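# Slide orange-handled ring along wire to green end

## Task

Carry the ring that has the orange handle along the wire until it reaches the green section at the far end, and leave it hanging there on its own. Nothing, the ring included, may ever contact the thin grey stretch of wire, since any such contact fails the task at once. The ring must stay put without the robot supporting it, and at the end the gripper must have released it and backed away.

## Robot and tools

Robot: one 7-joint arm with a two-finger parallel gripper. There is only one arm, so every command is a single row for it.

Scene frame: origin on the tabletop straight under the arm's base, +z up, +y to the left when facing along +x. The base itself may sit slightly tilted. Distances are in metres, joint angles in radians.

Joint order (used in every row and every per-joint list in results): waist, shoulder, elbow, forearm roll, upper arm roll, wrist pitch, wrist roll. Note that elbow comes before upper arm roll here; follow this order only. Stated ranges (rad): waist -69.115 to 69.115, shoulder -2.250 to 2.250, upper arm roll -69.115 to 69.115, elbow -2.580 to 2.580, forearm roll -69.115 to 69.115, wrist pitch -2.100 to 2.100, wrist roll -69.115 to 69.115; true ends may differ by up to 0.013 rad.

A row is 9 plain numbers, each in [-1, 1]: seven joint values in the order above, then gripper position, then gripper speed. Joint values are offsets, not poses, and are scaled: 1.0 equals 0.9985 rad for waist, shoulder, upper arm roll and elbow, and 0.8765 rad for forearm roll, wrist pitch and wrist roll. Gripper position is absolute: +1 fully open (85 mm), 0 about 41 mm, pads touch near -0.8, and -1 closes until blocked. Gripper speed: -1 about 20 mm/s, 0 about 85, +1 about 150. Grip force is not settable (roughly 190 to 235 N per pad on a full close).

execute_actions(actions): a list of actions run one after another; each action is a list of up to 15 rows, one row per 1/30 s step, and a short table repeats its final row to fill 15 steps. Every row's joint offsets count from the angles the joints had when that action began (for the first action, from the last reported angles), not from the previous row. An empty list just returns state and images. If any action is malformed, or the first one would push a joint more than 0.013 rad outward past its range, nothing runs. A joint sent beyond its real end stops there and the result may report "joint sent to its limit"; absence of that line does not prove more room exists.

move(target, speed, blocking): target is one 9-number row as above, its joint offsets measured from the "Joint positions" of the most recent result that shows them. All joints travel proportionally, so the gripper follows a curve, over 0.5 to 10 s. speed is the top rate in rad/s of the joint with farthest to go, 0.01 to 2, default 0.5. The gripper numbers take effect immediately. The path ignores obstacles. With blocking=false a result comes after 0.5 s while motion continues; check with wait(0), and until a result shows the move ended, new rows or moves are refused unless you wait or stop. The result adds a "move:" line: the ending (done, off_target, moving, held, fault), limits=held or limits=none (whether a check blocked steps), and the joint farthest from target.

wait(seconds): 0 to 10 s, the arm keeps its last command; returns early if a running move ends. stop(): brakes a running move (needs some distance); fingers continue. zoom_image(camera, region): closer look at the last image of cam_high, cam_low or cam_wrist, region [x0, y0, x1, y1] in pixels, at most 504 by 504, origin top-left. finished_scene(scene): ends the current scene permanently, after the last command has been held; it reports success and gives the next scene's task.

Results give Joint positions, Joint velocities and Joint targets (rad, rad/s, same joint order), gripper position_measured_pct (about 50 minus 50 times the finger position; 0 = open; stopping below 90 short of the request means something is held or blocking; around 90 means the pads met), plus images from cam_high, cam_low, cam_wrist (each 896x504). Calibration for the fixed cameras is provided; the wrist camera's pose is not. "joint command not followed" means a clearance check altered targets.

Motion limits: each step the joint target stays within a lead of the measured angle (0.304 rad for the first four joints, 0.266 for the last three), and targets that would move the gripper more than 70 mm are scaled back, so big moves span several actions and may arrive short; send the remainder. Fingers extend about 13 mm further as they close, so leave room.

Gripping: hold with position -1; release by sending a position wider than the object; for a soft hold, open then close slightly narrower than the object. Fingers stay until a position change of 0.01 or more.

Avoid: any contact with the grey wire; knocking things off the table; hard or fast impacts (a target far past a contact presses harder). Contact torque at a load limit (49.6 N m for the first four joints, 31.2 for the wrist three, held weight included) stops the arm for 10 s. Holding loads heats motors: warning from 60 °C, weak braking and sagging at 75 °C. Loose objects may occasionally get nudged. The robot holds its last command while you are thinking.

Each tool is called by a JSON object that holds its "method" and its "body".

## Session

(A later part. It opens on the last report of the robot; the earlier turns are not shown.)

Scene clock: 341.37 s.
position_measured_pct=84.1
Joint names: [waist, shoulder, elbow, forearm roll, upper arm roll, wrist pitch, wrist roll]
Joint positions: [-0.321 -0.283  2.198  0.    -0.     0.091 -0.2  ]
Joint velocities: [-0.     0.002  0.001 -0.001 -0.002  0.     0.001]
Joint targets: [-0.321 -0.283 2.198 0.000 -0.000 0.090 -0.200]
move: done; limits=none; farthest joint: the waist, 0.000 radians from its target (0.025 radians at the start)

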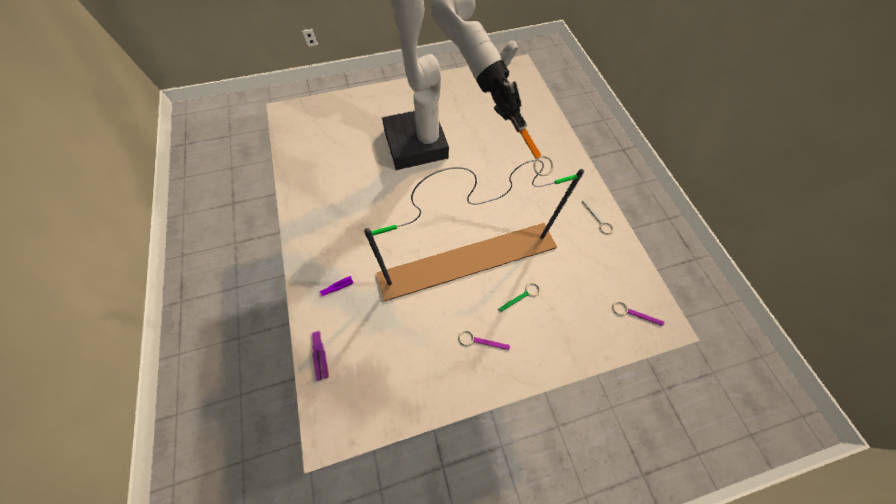

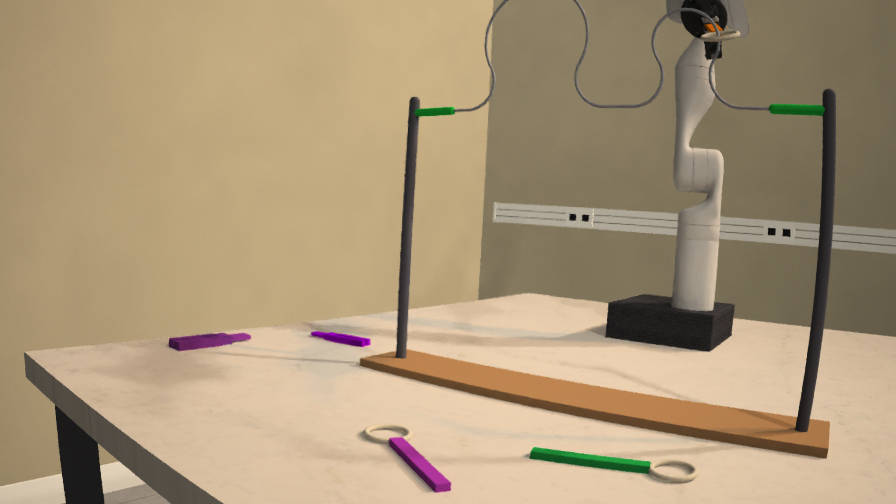

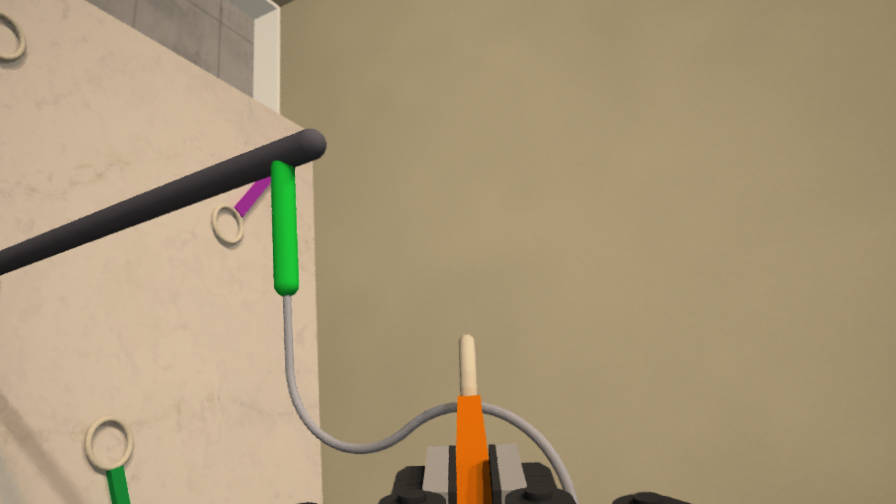

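{"method": "move", "body": {"target": [0.0159,0.0375,0.0841,0,0,-0.137,0.6,-1,-1], "speed": 0.8}}

{"method": "move", "body": {"target": [0.0085,0.0407,0.0726,0,0,-0.129,-0.6,-1,-1], "speed": 0.8}}

{"method": "move", "body": {"target": [-0.0238,0.057,0.0532,0,0,-0.1255,-0.89,-1,-1], "speed": 0.9}}

{"method": "zoom_image", "body": {"camera": "cam_high", "region": [505,150,585,210]}}

Scene clock: 357.63 s.
position_measured_pct=84.1
Joint names: [waist, shoulder, elbow, forearm roll, upper arm roll, wrist pitch, wrist roll]
Joint positions: [-0.305 -0.245  2.282  0.    -0.    -0.03   0.325]
Joint velocities: [ 0.    -0.     0.    -0.001  0.     0.     0.002]
Joint targets: [-0.305 -0.245 2.282 0.000 -0.000 -0.030 0.325]
move: done; limits=none; farthest joint: the wrist roll, 0.001 radians from its target (0.526 radians at the start)

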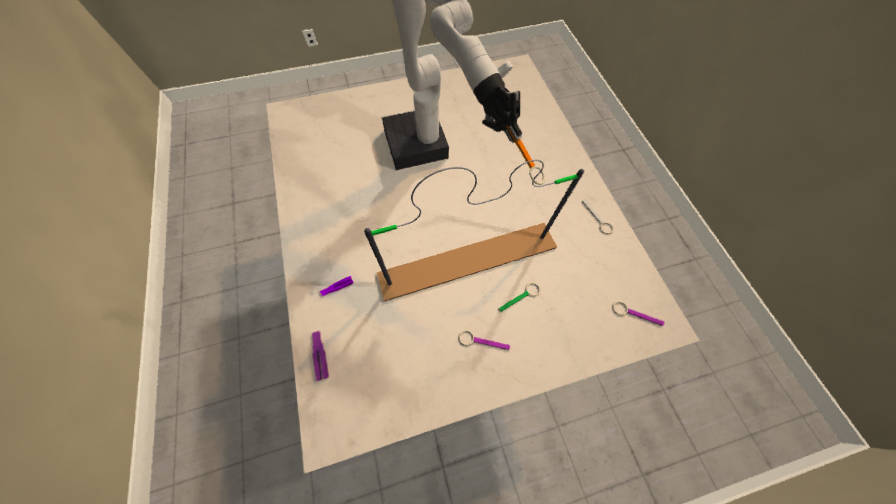

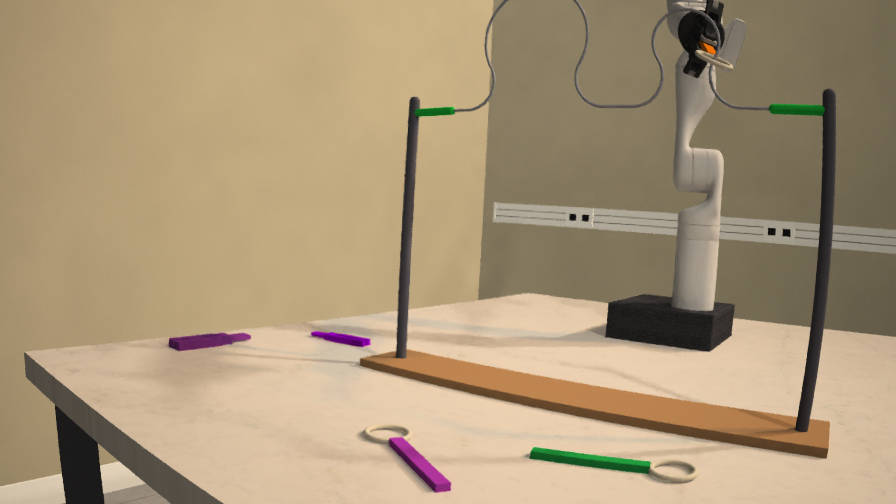

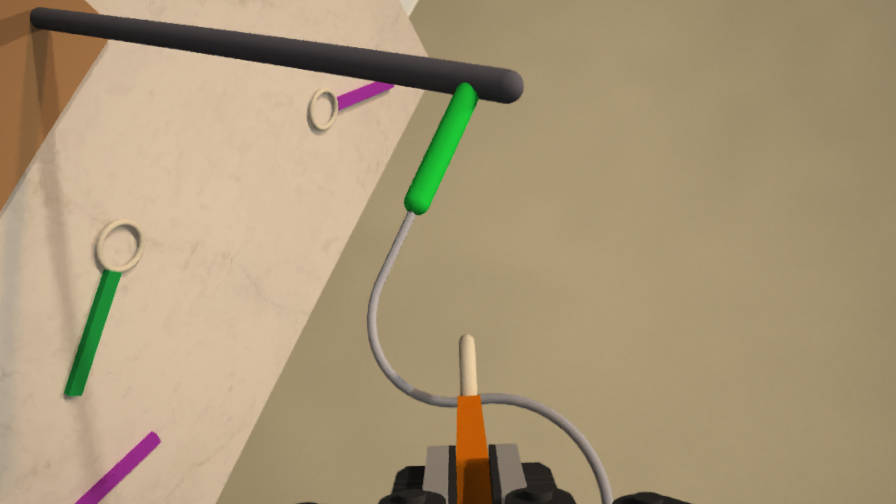

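Scene clock: 358.90 s.
position_measured_pct=84.1
Joint names: [waist, shoulder, elbow, forearm roll, upper arm roll, wrist pitch, wrist roll]
Joint positions: [-0.296 -0.205  2.355  0.    -0.    -0.143 -0.2  ]
Joint velocities: [ 0.     0.002 -0.001 -0.    -0.     0.    -0.002]
Joint targets: [-0.296 -0.205 2.355 0.000 -0.000 -0.143 -0.201]
move: done; limits=none; farthest joint: the waist, 0.000 radians from its target (0.008 radians at the start)

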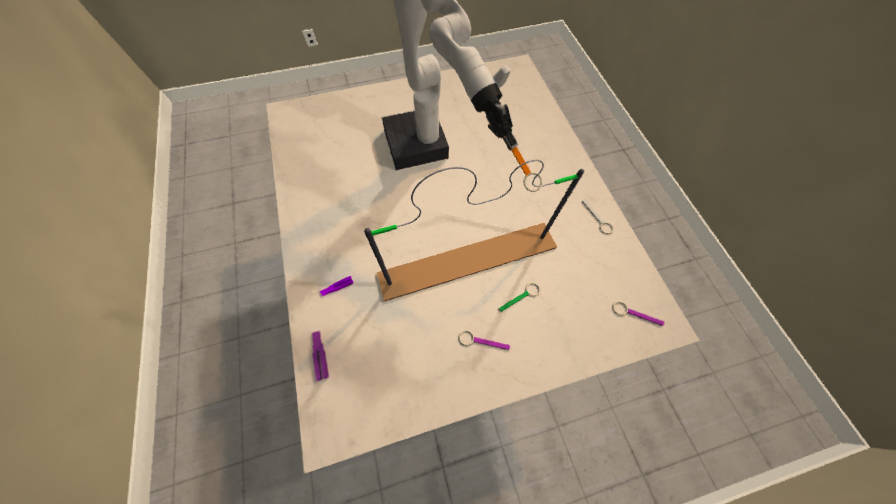

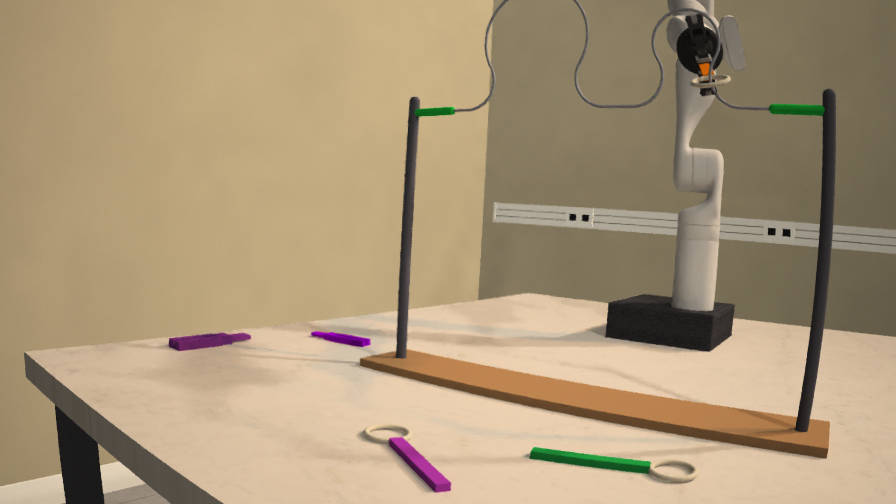

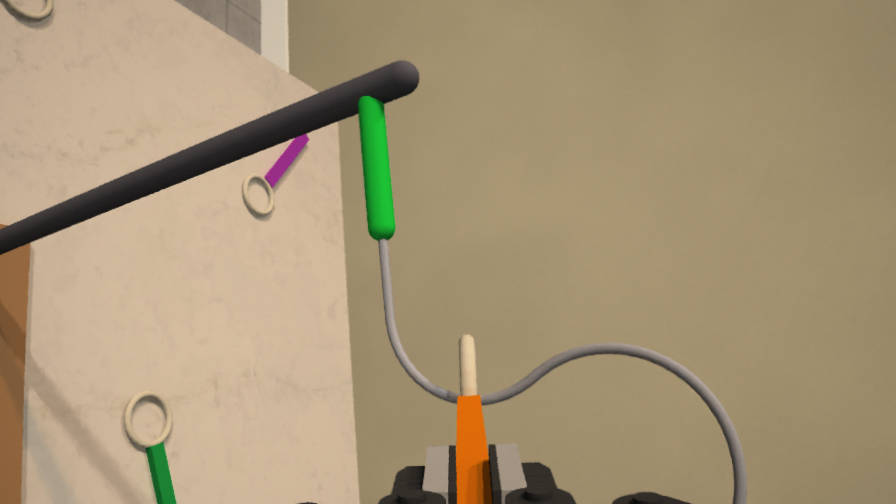

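Scene clock: 360.40 s.
position_measured_pct=84.1
Joint names: [waist, shoulder, elbow, forearm roll, upper arm roll, wrist pitch, wrist roll]
Joint positions: [-0.32  -0.148  2.408  0.    -0.    -0.253 -0.981]
Joint velocities: [-0.    -0.001  0.    -0.    -0.001  0.    -0.001]
Joint targets: [-0.320 -0.148 2.408 0.000 -0.000 -0.253 -0.981]
move: done; limits=none; farthest joint: the waist, 0.000 radians from its target (0.023 radians at the start)

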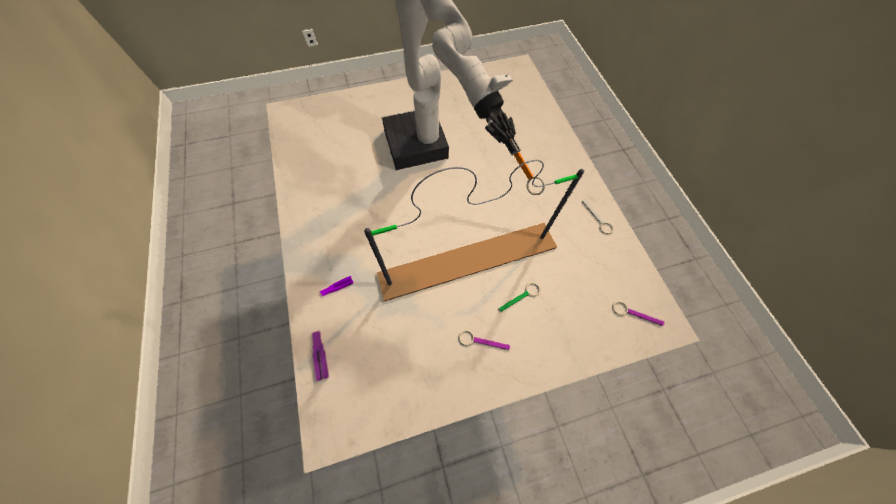

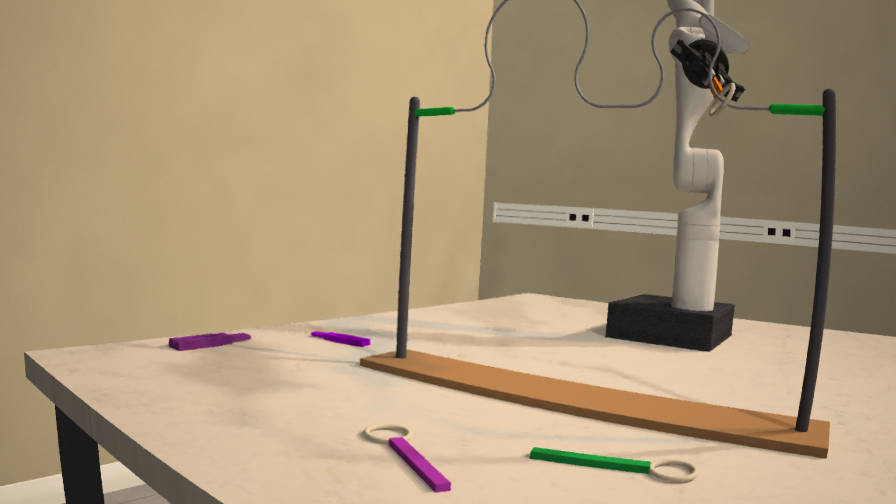

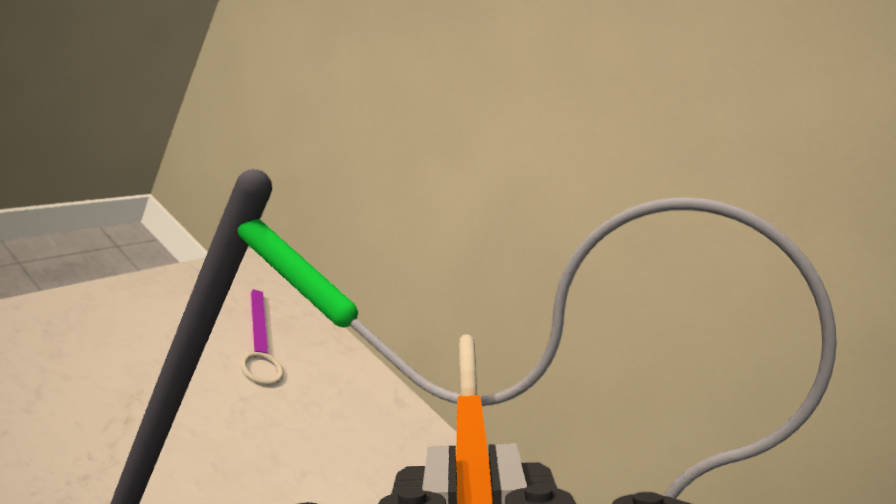

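Region (505, 150, 585, 210) of cam_high's 896x504 image, scaled by 6.300, with more detail than that image has; it fills the top 378 rows of this view, and the rest is white.

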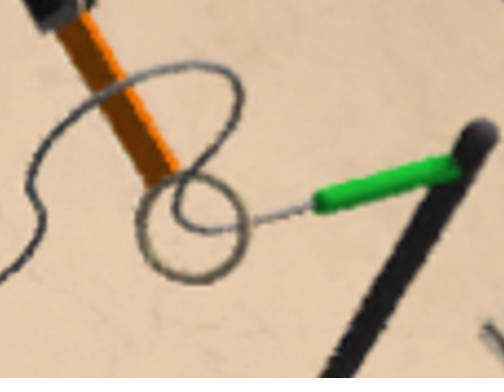

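{"method": "move", "body": {"target": [-0.0473,0.0434,0.0097,0,0,-0.0604,-0.673,-1,-1], "speed": 0.8}}

{"method": "move", "body": {"target": [-0.1048,0.0578,-0.0498,0,0,-0.0091,0,-1,-1], "speed": 0.15}}

{"method": "zoom_image", "body": {"camera": "cam_high", "region": [520,145,600,205]}}

Scene clock: 370.27 s.
position_measured_pct=84.1
Joint names: [waist, shoulder, elbow, forearm roll, upper arm roll, wrist pitch, wrist roll]
Joint positions: [-0.367 -0.105  2.418  0.    -0.    -0.306 -1.57 ]
Joint velocities: [-0.001  0.003  0.     0.001 -0.     0.    -0.001]
Joint targets: [-0.367 -0.105 2.418 0.000 -0.000 -0.306 -1.570]
move: done; limits=none; farthest joint: the wrist roll, 0.001 radians from its target (0.590 radians at the start)

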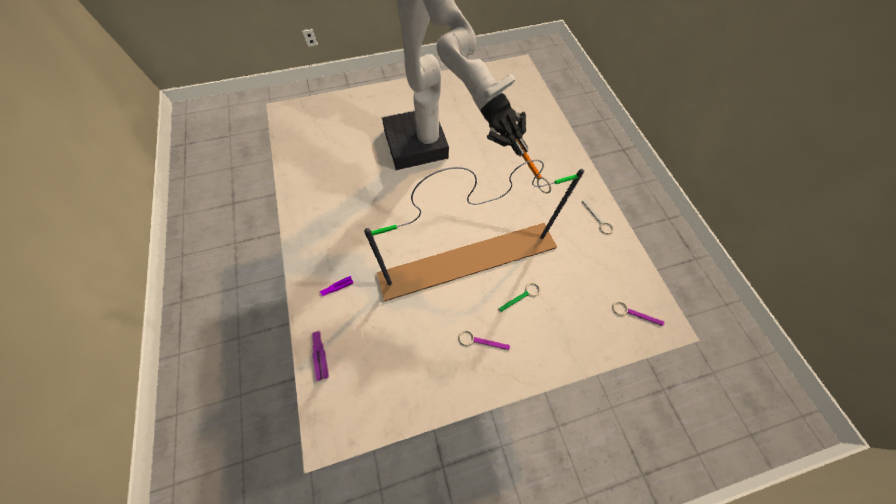

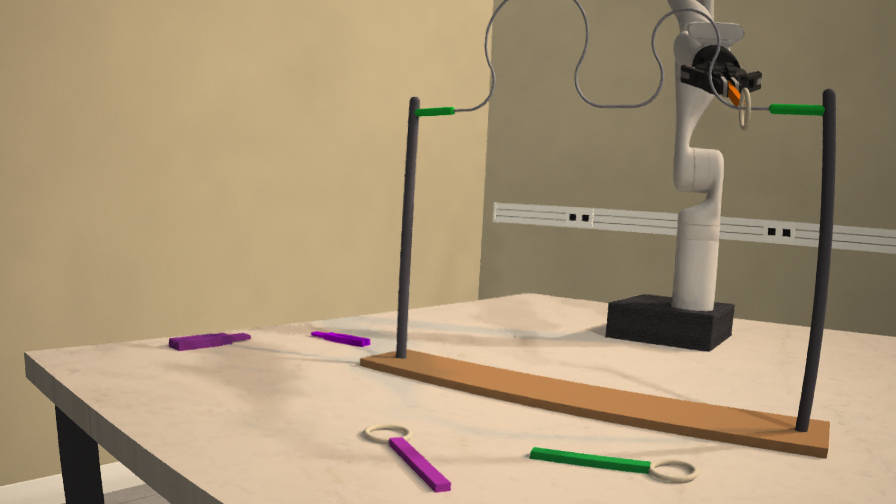

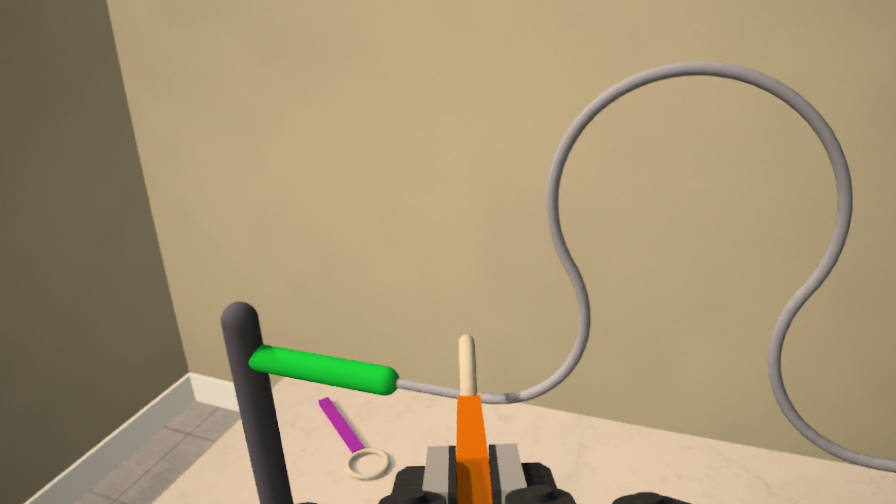

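Scene clock: 371.40 s.
position_measured_pct=84.1
Joint names: [waist, shoulder, elbow, forearm roll, upper arm roll, wrist pitch, wrist roll]
Joint positions: [-0.472 -0.047  2.368  0.    -0.    -0.314 -1.57 ]
Joint velocities: [-0.003  0.005 -0.     0.001 -0.    -0.    -0.001]
Joint targets: [-0.472 -0.047 2.368 0.000 -0.000 -0.314 -1.570]
move: done; limits=none; farthest joint: the waist, 0.000 radians from its target (0.104 radians at the start)

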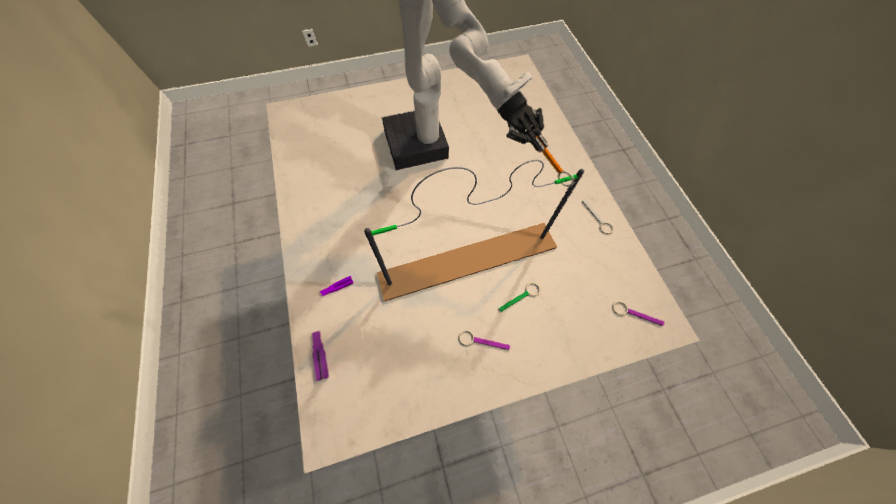

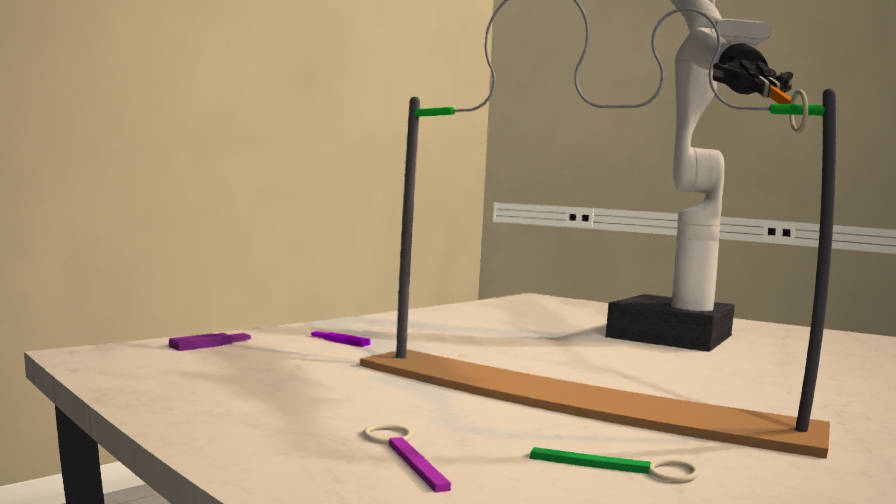

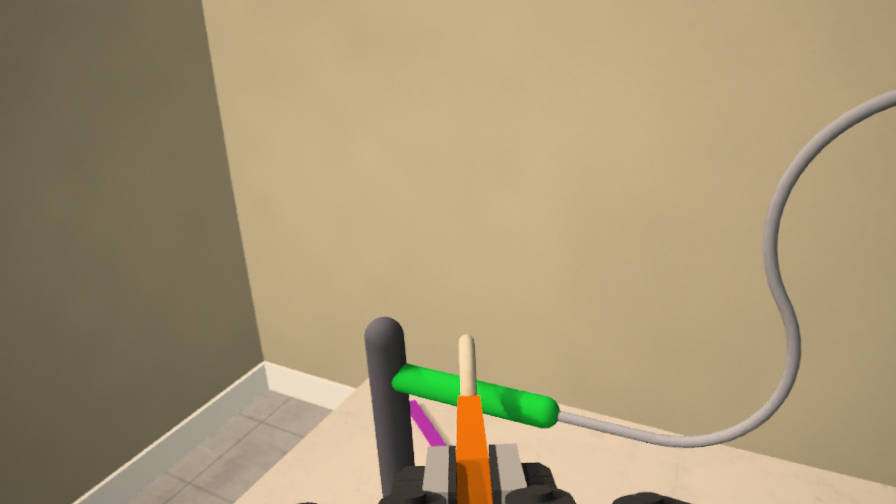

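Region (520, 145, 600, 205) of cam_high's 896x504 image, scaled by 6.300, with more detail than that image has; it fills the top 378 rows of this view, and the rest is white.

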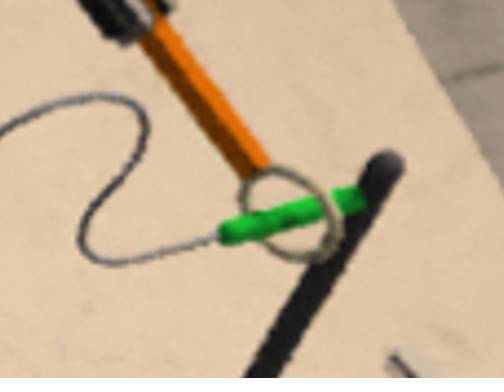

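{"method": "execute_actions", "body": {"actions": [[[0,0,0,0,0,0,0,-0.665,-1]]]}}

{"method": "move", "body": {"target": [0,0.1133,0.1288,0,0,-0.2756,0,-0.653,-1], "speed": 0.2}}

Scene clock: 380.77 s.
position_measured_pct=82.9
Joint names: [waist, shoulder, elbow, forearm roll, upper arm roll, wrist pitch, wrist roll]
Joint positions: [-0.472 -0.047  2.368  0.    -0.    -0.314 -1.57 ]
Joint velocities: [ 0.     0.001 -0.     0.     0.    -0.     0.   ]
Joint targets: [-0.472 -0.047 2.368 0.000 -0.000 -0.314 -1.570]

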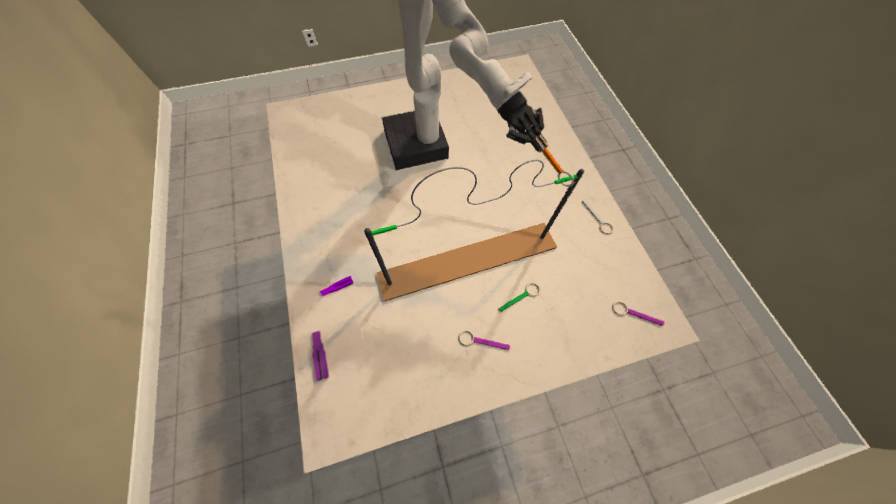

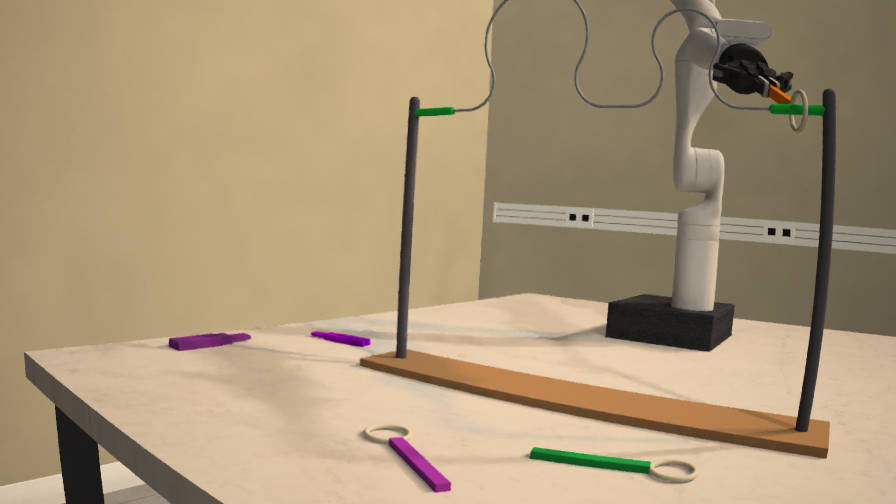

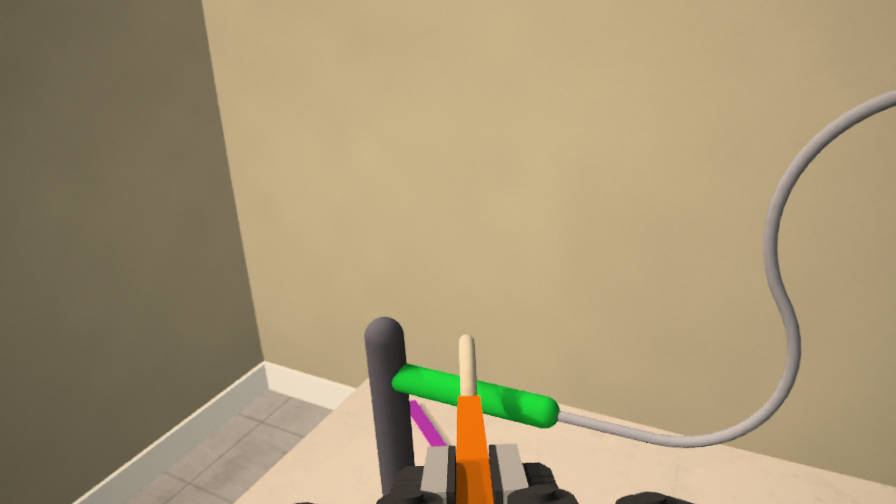

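Scene clock: 382.40 s.
position_measured_pct=82.5
Joint names: [waist, shoulder, elbow, forearm roll, upper arm roll, wrist pitch, wrist roll]
Joint positions: [-0.471  0.063  2.492  0.    -0.    -0.559 -1.57 ]
Joint velocities: [-0.     0.002  0.002  0.001 -0.001 -0.001  0.   ]
Joint targets: [-0.472 0.066 2.497 0.000 -0.000 -0.555 -1.570]
move: done; limits=none; farthest joint: the elbow, 0.005 radians from its target (0.129 radians at the start)

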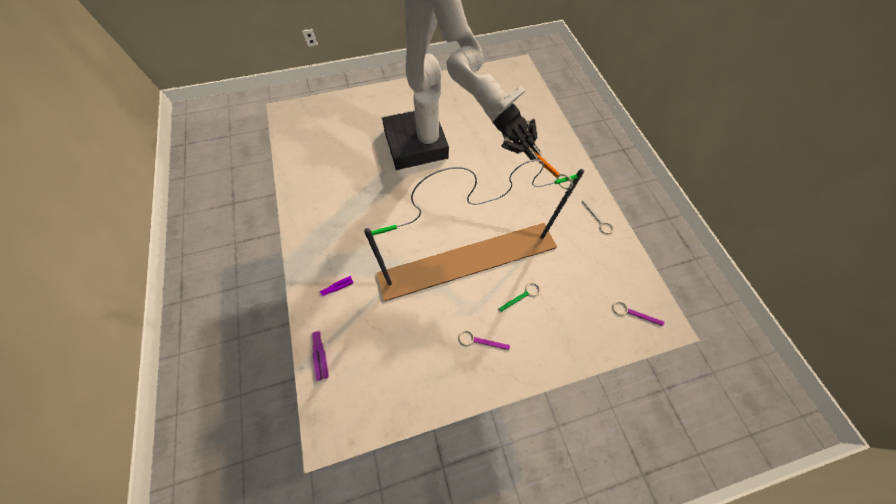

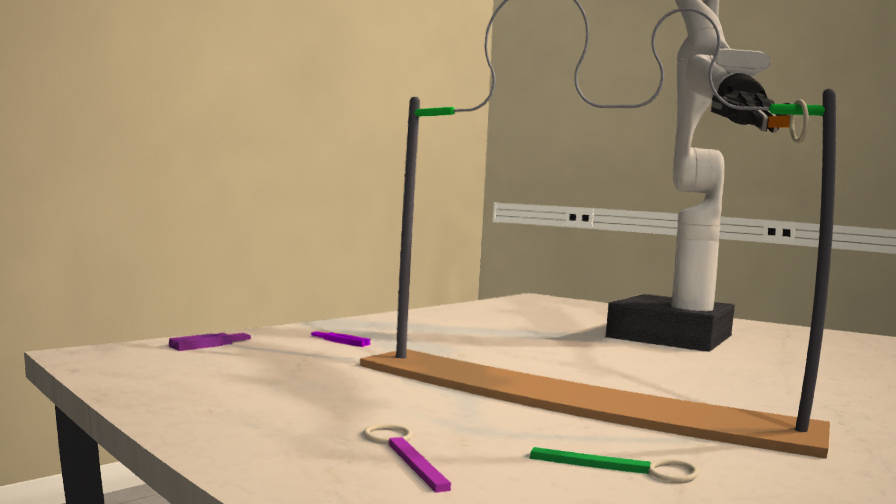

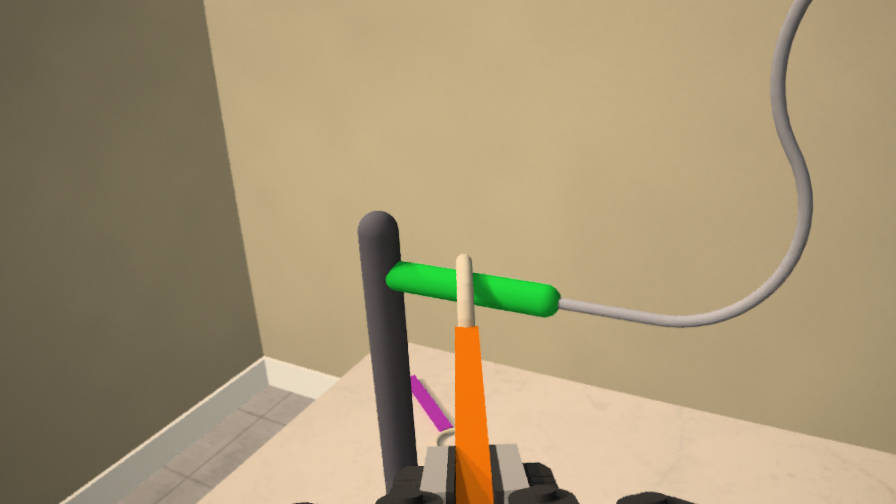

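{"method": "execute_actions", "body": {"actions": []}}

{"method": "move", "body": {"target": [0,0.1933,0.0206,0,0,-0.171,0,-0.653,-1], "speed": 0.2}}

Scene clock: 404.80 s.
position_measured_pct=82.5
Joint names: [waist, shoulder, elbow, forearm roll, upper arm roll, wrist pitch, wrist roll]
Joint positions: [-0.471  0.063  2.492  0.    -0.    -0.559 -1.57 ]
Joint velocities: [ 0.    -0.002 -0.     0.001 -0.001 -0.     0.001]
Joint targets: [-0.472 0.066 2.497 0.000 -0.000 -0.555 -1.570]

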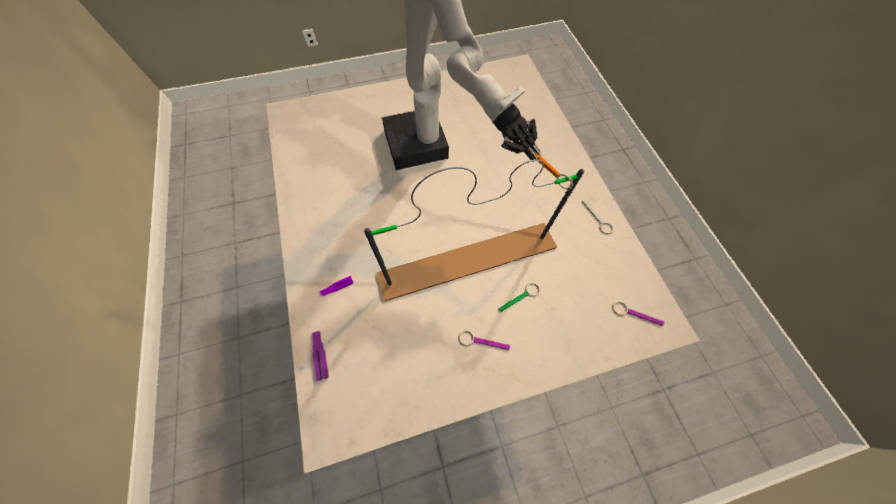

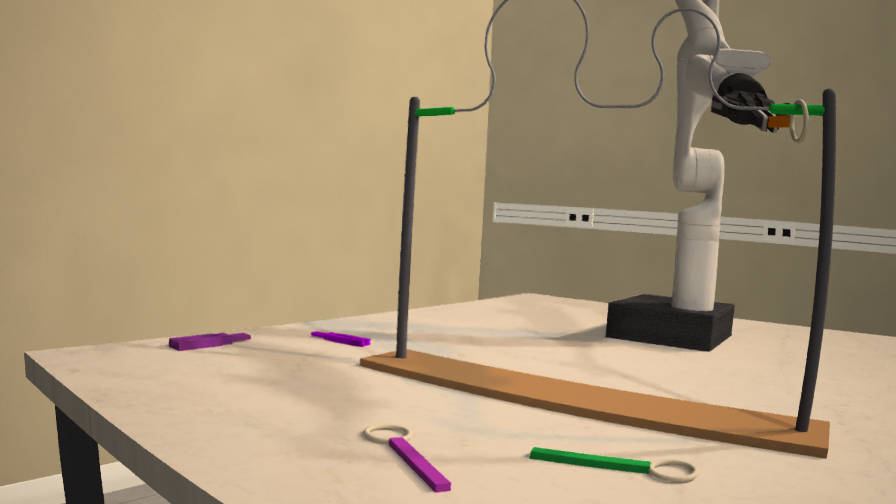

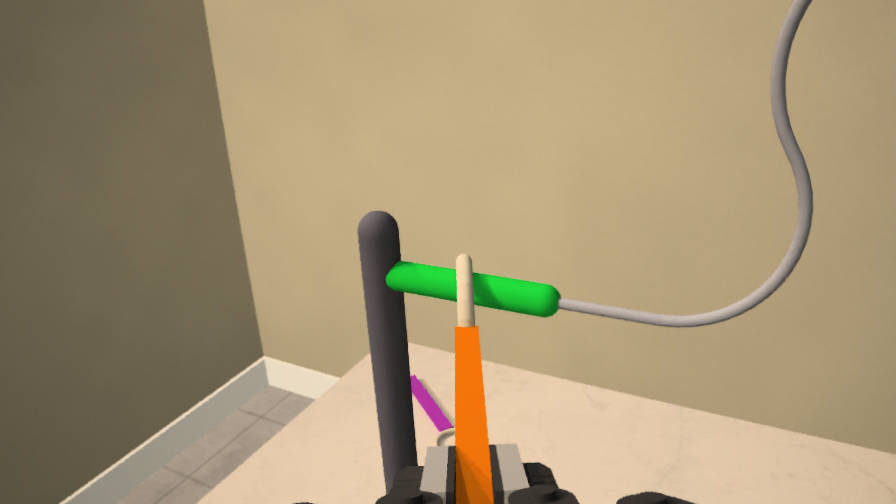

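Scene clock: 406.27 s.
position_measured_pct=82.5
Joint names: [waist, shoulder, elbow, forearm roll, upper arm roll, wrist pitch, wrist roll]
Joint positions: [-0.472  0.253  2.508  0.001 -0.001 -0.713 -1.57 ]
Joint velocities: [-0.     0.003  0.    -0.    -0.    -0.001 -0.   ]
Joint targets: [-0.471 0.256 2.512 0.000 -0.000 -0.709 -1.570]
move: done; limits=none; farthest joint: the shoulder, 0.004 radians from its target (0.193 radians at the start)

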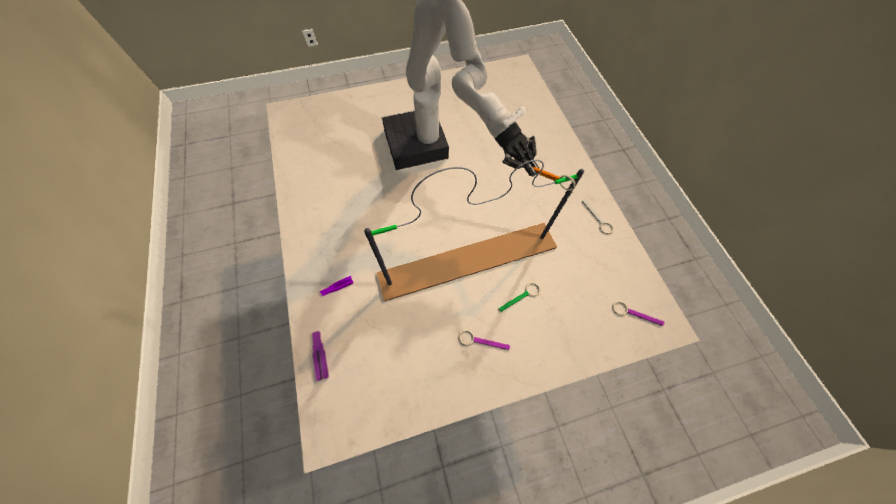

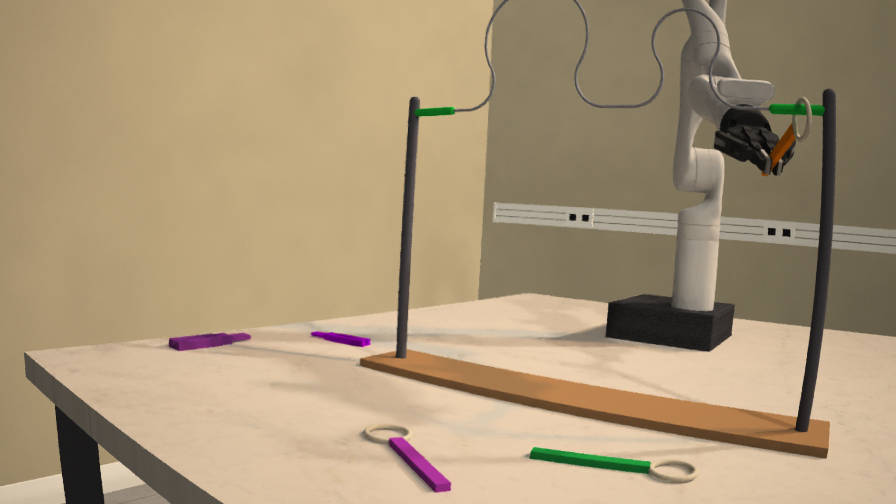

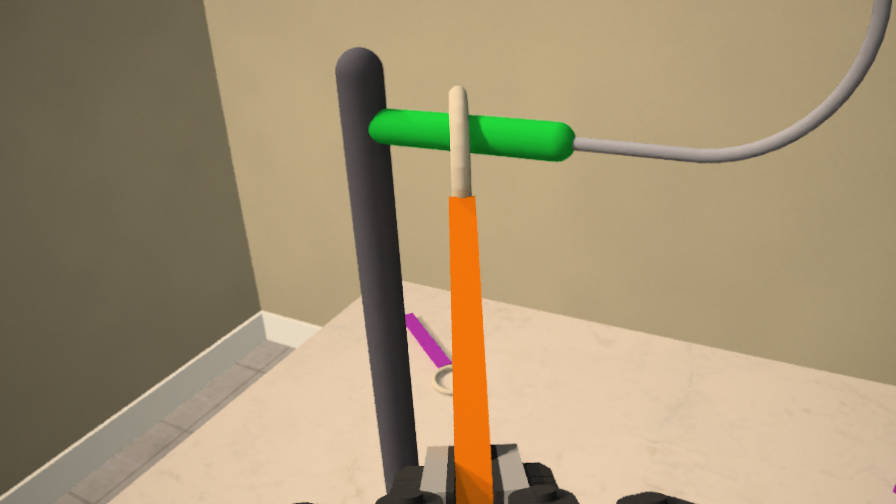

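{"method": "move", "body": {"target": [0,0.3127,0.0005,0,0,-0.463,0,-0.653,-1], "speed": 0.3}}

Scene clock: 412.47 s.
position_measured_pct=82.5
Joint names: [waist, shoulder, elbow, forearm roll, upper arm roll, wrist pitch, wrist roll]
Joint positions: [-0.473  0.562  2.507  0.001 -0.001 -1.121 -1.57 ]
Joint velocities: [ 0.     0.001 -0.001  0.    -0.    -0.001  0.001]
Joint targets: [-0.472 0.565 2.509 0.001 -0.001 -1.119 -1.570]
move: done; limits=none; farthest joint: the shoulder, 0.004 radians from its target (0.313 radians at the start)

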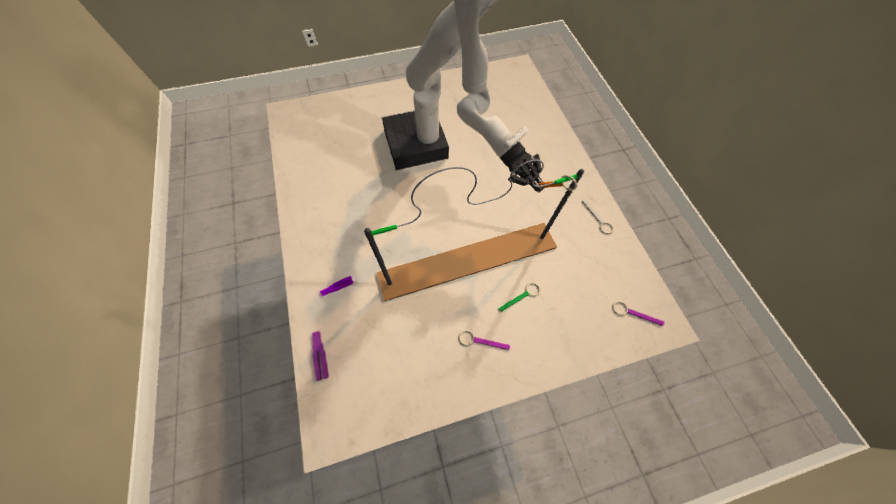

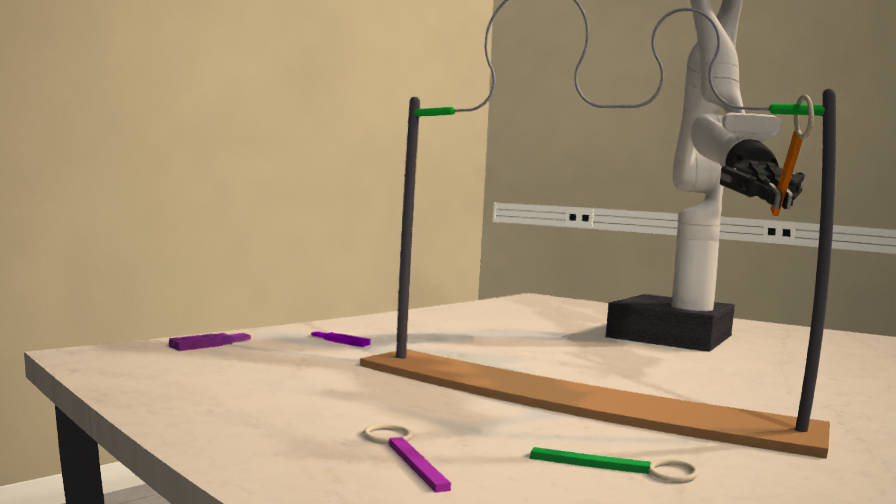

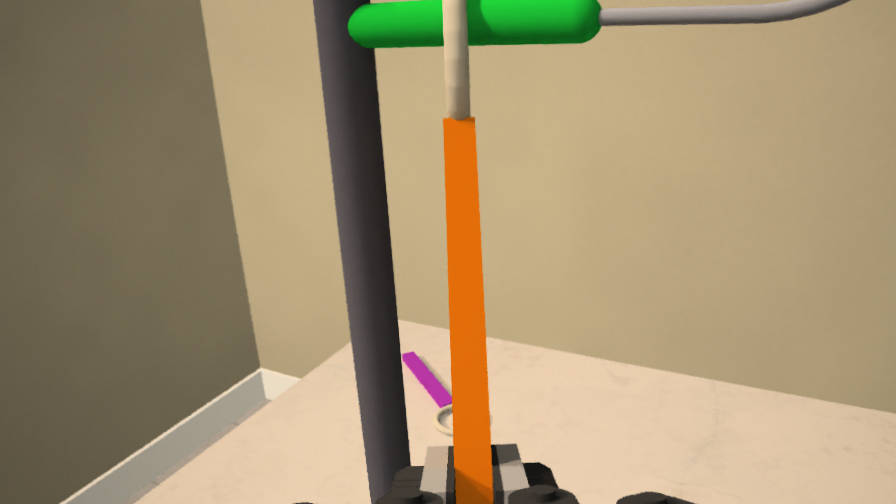

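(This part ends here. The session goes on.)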